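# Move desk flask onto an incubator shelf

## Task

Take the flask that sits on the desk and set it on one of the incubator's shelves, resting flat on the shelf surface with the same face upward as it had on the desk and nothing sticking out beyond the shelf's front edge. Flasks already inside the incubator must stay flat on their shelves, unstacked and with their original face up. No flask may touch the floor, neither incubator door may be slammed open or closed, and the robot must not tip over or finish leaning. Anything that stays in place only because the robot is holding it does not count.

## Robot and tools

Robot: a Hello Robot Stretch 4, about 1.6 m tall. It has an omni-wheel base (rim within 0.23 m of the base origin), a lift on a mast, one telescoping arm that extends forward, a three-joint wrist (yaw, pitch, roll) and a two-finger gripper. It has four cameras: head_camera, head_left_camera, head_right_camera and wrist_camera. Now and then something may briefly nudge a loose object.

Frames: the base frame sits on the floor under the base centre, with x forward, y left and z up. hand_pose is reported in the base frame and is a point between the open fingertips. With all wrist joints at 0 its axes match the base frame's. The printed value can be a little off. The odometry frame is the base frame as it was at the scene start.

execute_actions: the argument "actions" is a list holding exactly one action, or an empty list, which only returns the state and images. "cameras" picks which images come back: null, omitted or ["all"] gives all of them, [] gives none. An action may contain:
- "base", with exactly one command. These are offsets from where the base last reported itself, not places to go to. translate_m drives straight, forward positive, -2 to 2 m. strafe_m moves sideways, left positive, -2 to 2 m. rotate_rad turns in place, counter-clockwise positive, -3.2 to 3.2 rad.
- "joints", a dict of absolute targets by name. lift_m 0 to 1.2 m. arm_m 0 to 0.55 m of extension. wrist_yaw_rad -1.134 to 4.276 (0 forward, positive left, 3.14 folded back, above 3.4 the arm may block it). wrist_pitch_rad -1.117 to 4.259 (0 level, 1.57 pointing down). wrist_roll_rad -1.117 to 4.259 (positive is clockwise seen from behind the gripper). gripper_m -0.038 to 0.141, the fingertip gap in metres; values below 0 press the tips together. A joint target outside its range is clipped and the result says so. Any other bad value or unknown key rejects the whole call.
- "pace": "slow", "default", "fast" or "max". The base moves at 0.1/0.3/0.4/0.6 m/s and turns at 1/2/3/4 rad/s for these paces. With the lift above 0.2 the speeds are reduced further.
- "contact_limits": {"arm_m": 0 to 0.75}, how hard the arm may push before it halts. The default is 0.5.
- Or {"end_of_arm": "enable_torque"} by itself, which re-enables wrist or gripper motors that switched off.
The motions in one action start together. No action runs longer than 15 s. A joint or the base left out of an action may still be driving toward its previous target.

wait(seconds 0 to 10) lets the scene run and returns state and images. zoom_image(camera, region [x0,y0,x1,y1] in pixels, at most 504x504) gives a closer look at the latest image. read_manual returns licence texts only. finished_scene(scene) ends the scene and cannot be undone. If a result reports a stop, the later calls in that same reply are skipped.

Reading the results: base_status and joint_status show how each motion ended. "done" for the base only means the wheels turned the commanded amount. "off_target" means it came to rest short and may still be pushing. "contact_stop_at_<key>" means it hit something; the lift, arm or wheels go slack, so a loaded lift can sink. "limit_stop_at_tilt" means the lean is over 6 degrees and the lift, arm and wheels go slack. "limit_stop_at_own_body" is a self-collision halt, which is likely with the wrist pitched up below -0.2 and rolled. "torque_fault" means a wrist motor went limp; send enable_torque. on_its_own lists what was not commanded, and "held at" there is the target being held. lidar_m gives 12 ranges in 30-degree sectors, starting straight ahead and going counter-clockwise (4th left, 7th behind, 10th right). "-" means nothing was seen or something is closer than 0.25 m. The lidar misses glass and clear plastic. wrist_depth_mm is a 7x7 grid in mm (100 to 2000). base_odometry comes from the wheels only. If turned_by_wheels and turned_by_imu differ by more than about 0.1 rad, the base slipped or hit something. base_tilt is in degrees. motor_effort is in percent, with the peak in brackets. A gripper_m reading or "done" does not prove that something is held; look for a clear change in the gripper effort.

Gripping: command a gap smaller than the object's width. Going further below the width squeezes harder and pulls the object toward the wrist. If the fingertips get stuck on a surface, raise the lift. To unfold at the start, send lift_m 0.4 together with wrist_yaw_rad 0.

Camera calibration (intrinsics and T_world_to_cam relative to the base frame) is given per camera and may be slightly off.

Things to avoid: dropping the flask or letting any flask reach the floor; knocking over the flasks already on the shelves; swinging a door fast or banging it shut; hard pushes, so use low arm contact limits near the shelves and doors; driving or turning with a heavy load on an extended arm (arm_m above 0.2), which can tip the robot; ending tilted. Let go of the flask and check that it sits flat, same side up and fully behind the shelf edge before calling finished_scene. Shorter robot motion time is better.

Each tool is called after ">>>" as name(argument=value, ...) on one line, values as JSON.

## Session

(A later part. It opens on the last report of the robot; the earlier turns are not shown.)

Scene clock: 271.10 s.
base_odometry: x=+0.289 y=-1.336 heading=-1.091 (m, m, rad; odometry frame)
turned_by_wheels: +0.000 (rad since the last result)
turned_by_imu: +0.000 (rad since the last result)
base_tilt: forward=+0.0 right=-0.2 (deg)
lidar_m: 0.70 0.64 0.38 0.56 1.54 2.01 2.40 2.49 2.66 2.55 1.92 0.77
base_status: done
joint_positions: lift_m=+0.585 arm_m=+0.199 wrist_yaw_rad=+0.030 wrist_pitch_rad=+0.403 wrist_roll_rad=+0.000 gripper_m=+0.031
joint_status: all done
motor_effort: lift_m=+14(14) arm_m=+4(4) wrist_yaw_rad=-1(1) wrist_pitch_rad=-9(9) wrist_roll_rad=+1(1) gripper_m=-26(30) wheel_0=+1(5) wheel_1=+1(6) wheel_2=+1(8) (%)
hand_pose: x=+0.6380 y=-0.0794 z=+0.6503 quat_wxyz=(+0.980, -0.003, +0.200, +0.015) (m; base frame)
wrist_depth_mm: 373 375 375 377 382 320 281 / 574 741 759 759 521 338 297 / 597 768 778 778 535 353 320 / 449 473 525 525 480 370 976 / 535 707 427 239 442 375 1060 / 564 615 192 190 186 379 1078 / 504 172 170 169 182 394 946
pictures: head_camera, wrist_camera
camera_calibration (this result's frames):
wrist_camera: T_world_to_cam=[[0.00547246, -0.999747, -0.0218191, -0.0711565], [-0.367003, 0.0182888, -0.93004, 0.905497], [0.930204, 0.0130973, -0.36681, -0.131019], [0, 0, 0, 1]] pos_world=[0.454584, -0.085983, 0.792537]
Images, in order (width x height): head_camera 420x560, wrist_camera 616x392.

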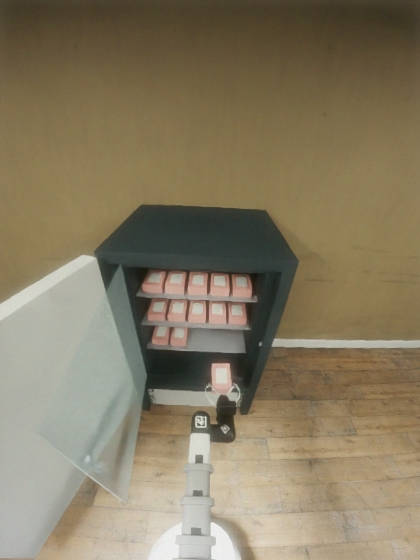

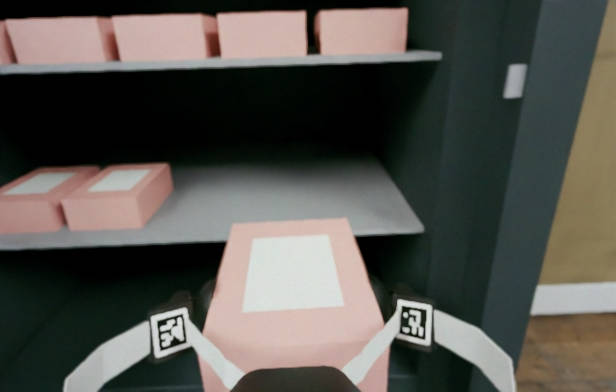

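>>> execute_actions(actions=[{"joints": {"arm_m": 0.47}, "contact_limits": {"arm_m": 0.2}}], cameras=["head_camera", "wrist_camera"])

Scene clock: 287.07 s.
base_odometry: x=+0.289 y=-1.336 heading=-1.091 (m, m, rad; odometry frame)
turned_by_wheels: +0.000 (rad since the last result)
turned_by_imu: -0.001 (rad since the last result)
base_tilt: forward=+0.1 right=-0.3 (deg)
lidar_m: 0.72 0.63 0.39 0.56 1.55 2.02 2.38 2.49 2.65 2.55 1.92 0.76
base_status: not commanded
joint_positions: lift_m=+0.585 arm_m=+0.469 wrist_yaw_rad=+0.030 wrist_pitch_rad=+0.403 wrist_roll_rad=+0.000 gripper_m=+0.031
joint_status: all done
motor_effort: lift_m=+14(14) arm_m=+4(5) wrist_yaw_rad=-1(0) wrist_pitch_rad=-9(9) wrist_roll_rad=+0(1) gripper_m=-29(29) wheel_0=+1(1) wheel_1=+1(1) wheel_2=+1(2) (%)
contact_limits: arm_m 0.2
hand_pose: x=+0.9080 y=-0.0794 z=+0.6504 quat_wxyz=(+0.980, -0.003, +0.200, +0.015) (m; base frame)
wrist_depth_mm: 129 125 126 128 129 128 129 / 131 130 129 130 132 132 131 / 517 525 530 530 477 282 208 / 535 544 530 517 484 287 210 / 402 397 353 239 382 290 211 / 281 317 192 190 186 276 213 / 252 172 169 169 182 236 214
pictures: head_camera, wrist_camera
camera_calibration (this result's frames):
wrist_camera: T_world_to_cam=[[0.0054534, -0.999747, -0.0218206, -0.0726206], [-0.366946, 0.018298, -0.930062, 1.00456], [0.930226, 0.013079, -0.366753, -0.382202], [0, 0, 0, 1]] pos_world=[0.724549, -0.0859848, 0.792542]
Images, in order (width x height): head_camera 420x560, wrist_camera 616x392.

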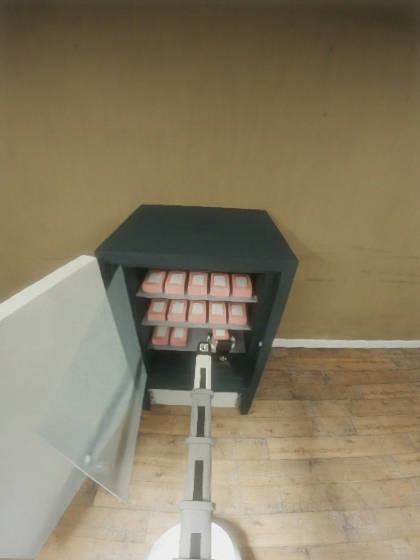

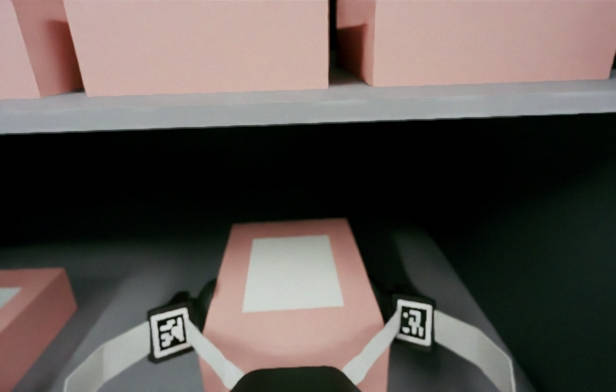

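>>> execute_actions(actions=[{"joints": {"arm_m": 0.49, "lift_m": 0.558}, "pace": "slow", "contact_limits": {"arm_m": 0.2}}], cameras=["head_camera", "wrist_camera"])

Scene clock: 301.13 s.
base_odometry: x=+0.289 y=-1.336 heading=-1.091 (m, m, rad; odometry frame)
turned_by_wheels: +0.000 (rad since the last result)
turned_by_imu: -0.001 (rad since the last result)
base_tilt: forward=+0.1 right=-0.1 (deg)
lidar_m: 0.73 0.63 0.40 0.55 1.53 2.01 2.39 2.50 2.64 2.55 1.94 0.77
base_status: not commanded
joint_positions: lift_m=+0.558 arm_m=+0.489 wrist_yaw_rad=+0.030 wrist_pitch_rad=+0.403 wrist_roll_rad=+0.000 gripper_m=+0.031
joint_status: all done
motor_effort: lift_m=+14(13) arm_m=+4(5) wrist_yaw_rad=+0(1) wrist_pitch_rad=-9(11) wrist_roll_rad=+0(0) gripper_m=-26(28) wheel_0=+1(1) wheel_1=+1(1) wheel_2=+2(1) (%)
contact_limits: arm_m 0.2
hand_pose: x=+0.9280 y=-0.0794 z=+0.6234 quat_wxyz=(+0.980, -0.003, +0.200, +0.015) (m; base frame)
wrist_depth_mm: 402 459 462 466 415 260 200 / 477 480 480 488 473 281 205 / 500 508 508 508 508 285 207 / 480 462 459 452 433 286 209 / 349 343 310 239 330 291 211 / 263 272 191 190 186 257 212 / 228 172 169 169 182 204 210
pictures: head_camera, wrist_camera
camera_calibration (this result's frames):
wrist_camera: T_world_to_cam=[[0.00542803, -0.999747, -0.0218204, -0.0733017], [-0.366956, 0.018307, -0.930058, 0.986801], [0.930222, 0.0130555, -0.366764, -0.410677], [0, 0, 0, 1]] pos_world=[0.744532, -0.0859869, 0.765561]
Images, in order (width x height): head_camera 420x560, wrist_camera 616x392.

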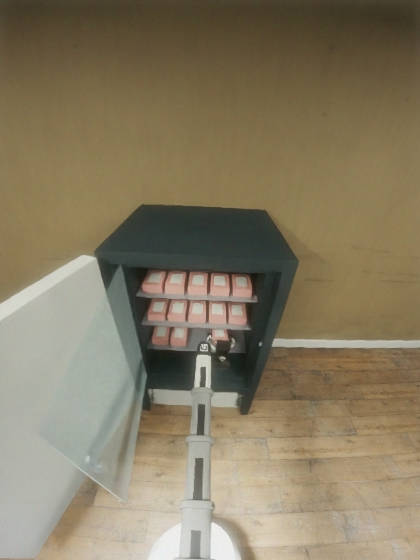

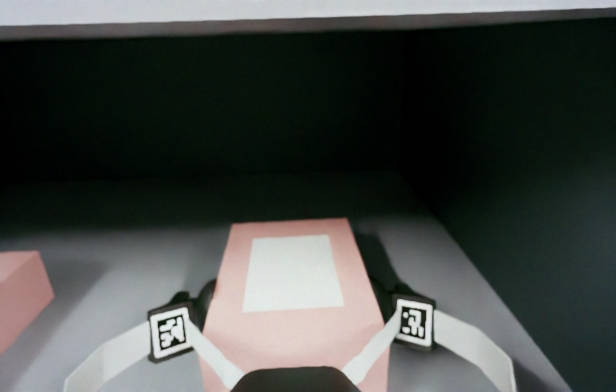

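>>> execute_actions(actions=[{"joints": {"lift_m": 0.553}, "pace": "slow"}], cameras=[])

>>> execute_actions(actions=[{"joints": {"gripper_m": 0.12}, "pace": "slow"}], cameras=["head_camera", "wrist_camera"])

Scene clock: 305.87 s.
base_odometry: x=+0.289 y=-1.336 heading=-1.091 (m, m, rad; odometry frame)
turned_by_wheels: +0.000 (rad since the last result)
turned_by_imu: +0.000 (rad since the last result)
base_tilt: forward=+0.0 right=-0.3 (deg)
lidar_m: 0.74 0.62 0.37 0.56 1.55 2.01 2.38 2.50 2.66 2.55 1.90 0.77
base_status: not commanded
joint_positions: lift_m=+0.553 arm_m=+0.489 wrist_yaw_rad=+0.030 wrist_pitch_rad=+0.403 wrist_roll_rad=+0.000 gripper_m=+0.031
joint_status: all done
motor_effort: lift_m=+14(12) arm_m=+4(5) wrist_yaw_rad=+0(0) wrist_pitch_rad=-9(7) wrist_roll_rad=+0(0) gripper_m=-25(27) wheel_0=+1(1) wheel_1=+1(1) wheel_2=+2(1) (%)
hand_pose: x=+0.9280 y=-0.0794 z=+0.6184 quat_wxyz=(+0.980, -0.003, +0.200, +0.015) (m; base frame)
wrist_depth_mm: 351 281 336 449 415 258 200 / 473 480 480 484 480 282 206 / 504 504 508 517 504 283 206 / 462 455 449 439 430 287 209 / 334 334 298 239 322 290 211 / 256 265 192 190 186 255 213 / 220 172 170 168 182 200 204
pictures: none
No camera images: the call's "cameras" was empty. Leave "cameras" out to get every camera's image.

Scene clock: 309.53 s.
base_odometry: x=+0.289 y=-1.336 heading=-1.091 (m, m, rad; odometry frame)
turned_by_wheels: +0.000 (rad since the last result)
turned_by_imu: +0.000 (rad since the last result)
base_tilt: forward=-0.1 right=-0.1 (deg)
lidar_m: 0.73 0.63 0.38 0.55 1.53 1.99 2.38 2.50 2.66 2.57 1.91 0.76
base_status: not commanded
joint_positions: lift_m=+0.553 arm_m=+0.489 wrist_yaw_rad=+0.030 wrist_pitch_rad=+0.402 wrist_roll_rad=+0.000 gripper_m=+0.120
joint_status: all done
motor_effort: lift_m=+14(14) arm_m=+4(4) wrist_yaw_rad=+1(2) wrist_pitch_rad=-7(9) wrist_roll_rad=-1(1) gripper_m=+0(27) wheel_0=+1(1) wheel_1=+1(1) wheel_2=+1(2) (%)
hand_pose: x=+0.9281 y=-0.0795 z=+0.6186 quat_wxyz=(+0.980, -0.003, +0.200, +0.015) (m; base frame)
wrist_depth_mm: 342 364 309 394 413 246 199 / 473 477 484 484 477 281 206 / 496 508 504 512 508 283 206 / 466 459 449 445 433 287 208 / 338 336 315 252 324 289 211 / 257 221 211 200 199 245 212 / 221 206 190 154 206 206 205
pictures: head_camera, wrist_camera
camera_calibration (this result's frames):
wrist_camera: T_world_to_cam=[[0.00496399, -0.999749, -0.0218432, -0.0730877], [-0.366088, 0.0185102, -0.930396, 0.981832], [0.930567, 0.012615, -0.365904, -0.413372], [0, 0, 0, 1]] pos_world=[0.74447, -0.0860286, 0.760642]
Images, in order (width x height): head_camera 420x560, wrist_camera 616x392.

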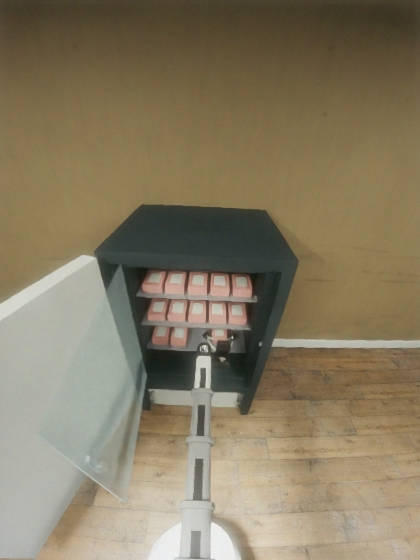

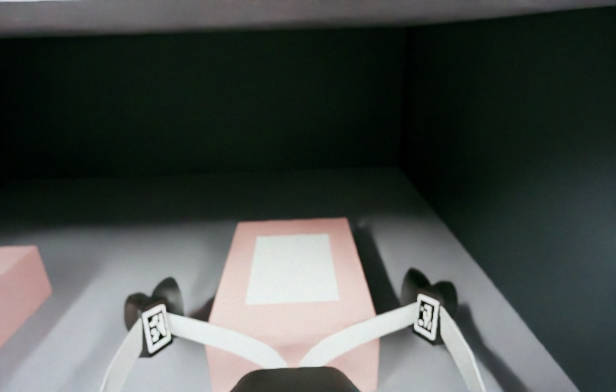

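The flask is released on the shelf. Now I'll retract the arm and check the placement.

>>> execute_actions(actions=[{"joints": {"arm_m": 0.15, "lift_m": 0.56}}], cameras=["head_camera", "wrist_camera"])

Scene clock: 314.17 s.
base_odometry: x=+0.289 y=-1.336 heading=-1.091 (m, m, rad; odometry frame)
turned_by_wheels: +0.000 (rad since the last result)
turned_by_imu: -0.001 (rad since the last result)
base_tilt: forward=+0.1 right=-0.2 (deg)
lidar_m: 0.72 0.63 0.38 0.57 1.53 2.01 2.36 2.49 2.67 2.56 1.89 0.77
base_status: not commanded
joint_positions: lift_m=+0.560 arm_m=+0.151 wrist_yaw_rad=+0.030 wrist_pitch_rad=+0.402 wrist_roll_rad=+0.000 gripper_m=+0.120
joint_status: all done
motor_effort: lift_m=+22(22) arm_m=-4(4) wrist_yaw_rad=+0(1) wrist_pitch_rad=-6(6) wrist_roll_rad=+2(0) gripper_m=+1(1) wheel_0=+1(1) wheel_1=+1(1) wheel_2=+1(1) (%)
hand_pose: x=+0.5896 y=-0.0794 z=+0.6249 quat_wxyz=(+0.980, -0.003, +0.200, +0.015) (m; base frame)
wrist_depth_mm: 404 410 415 415 415 355 878 / 603 798 798 798 525 362 931 / 544 750 723 640 535 370 991 / 477 477 549 508 484 392 1060 / 580 723 707 707 559 421 1098 / 559 221 569 569 213 439 1098 / 512 492 508 153 512 484 931
pictures: head_camera, wrist_camera
camera_calibration (this result's frames):
wrist_camera: T_world_to_cam=[[0.00518152, -0.999748, -0.0218366, -0.0713435], [-0.366346, 0.0184209, -0.930296, 0.863878], [0.930464, 0.0128201, -0.366158, -0.0958955], [0, 0, 0, 1]] pos_world=[0.406075, -0.0860095, 0.766991]
Images, in order (width x height): head_camera 420x560, wrist_camera 616x392.

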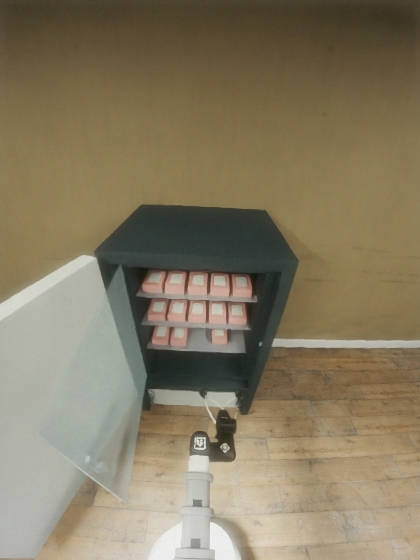

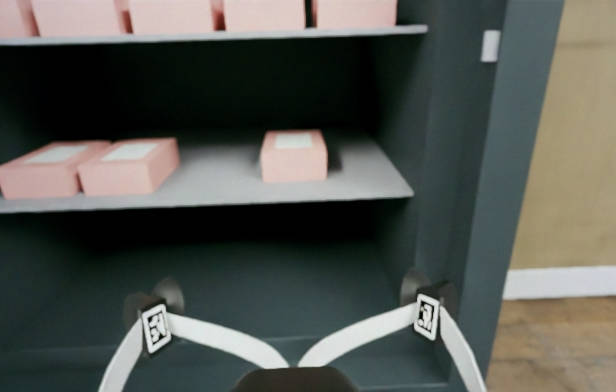

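The flask lies flat on the bottom shelf, label side up and well behind the front edge. The other flasks are undisturbed, so I'm finishing scene 1.

>>> finished_scene(scene=1)

The scene is finished: the task was done.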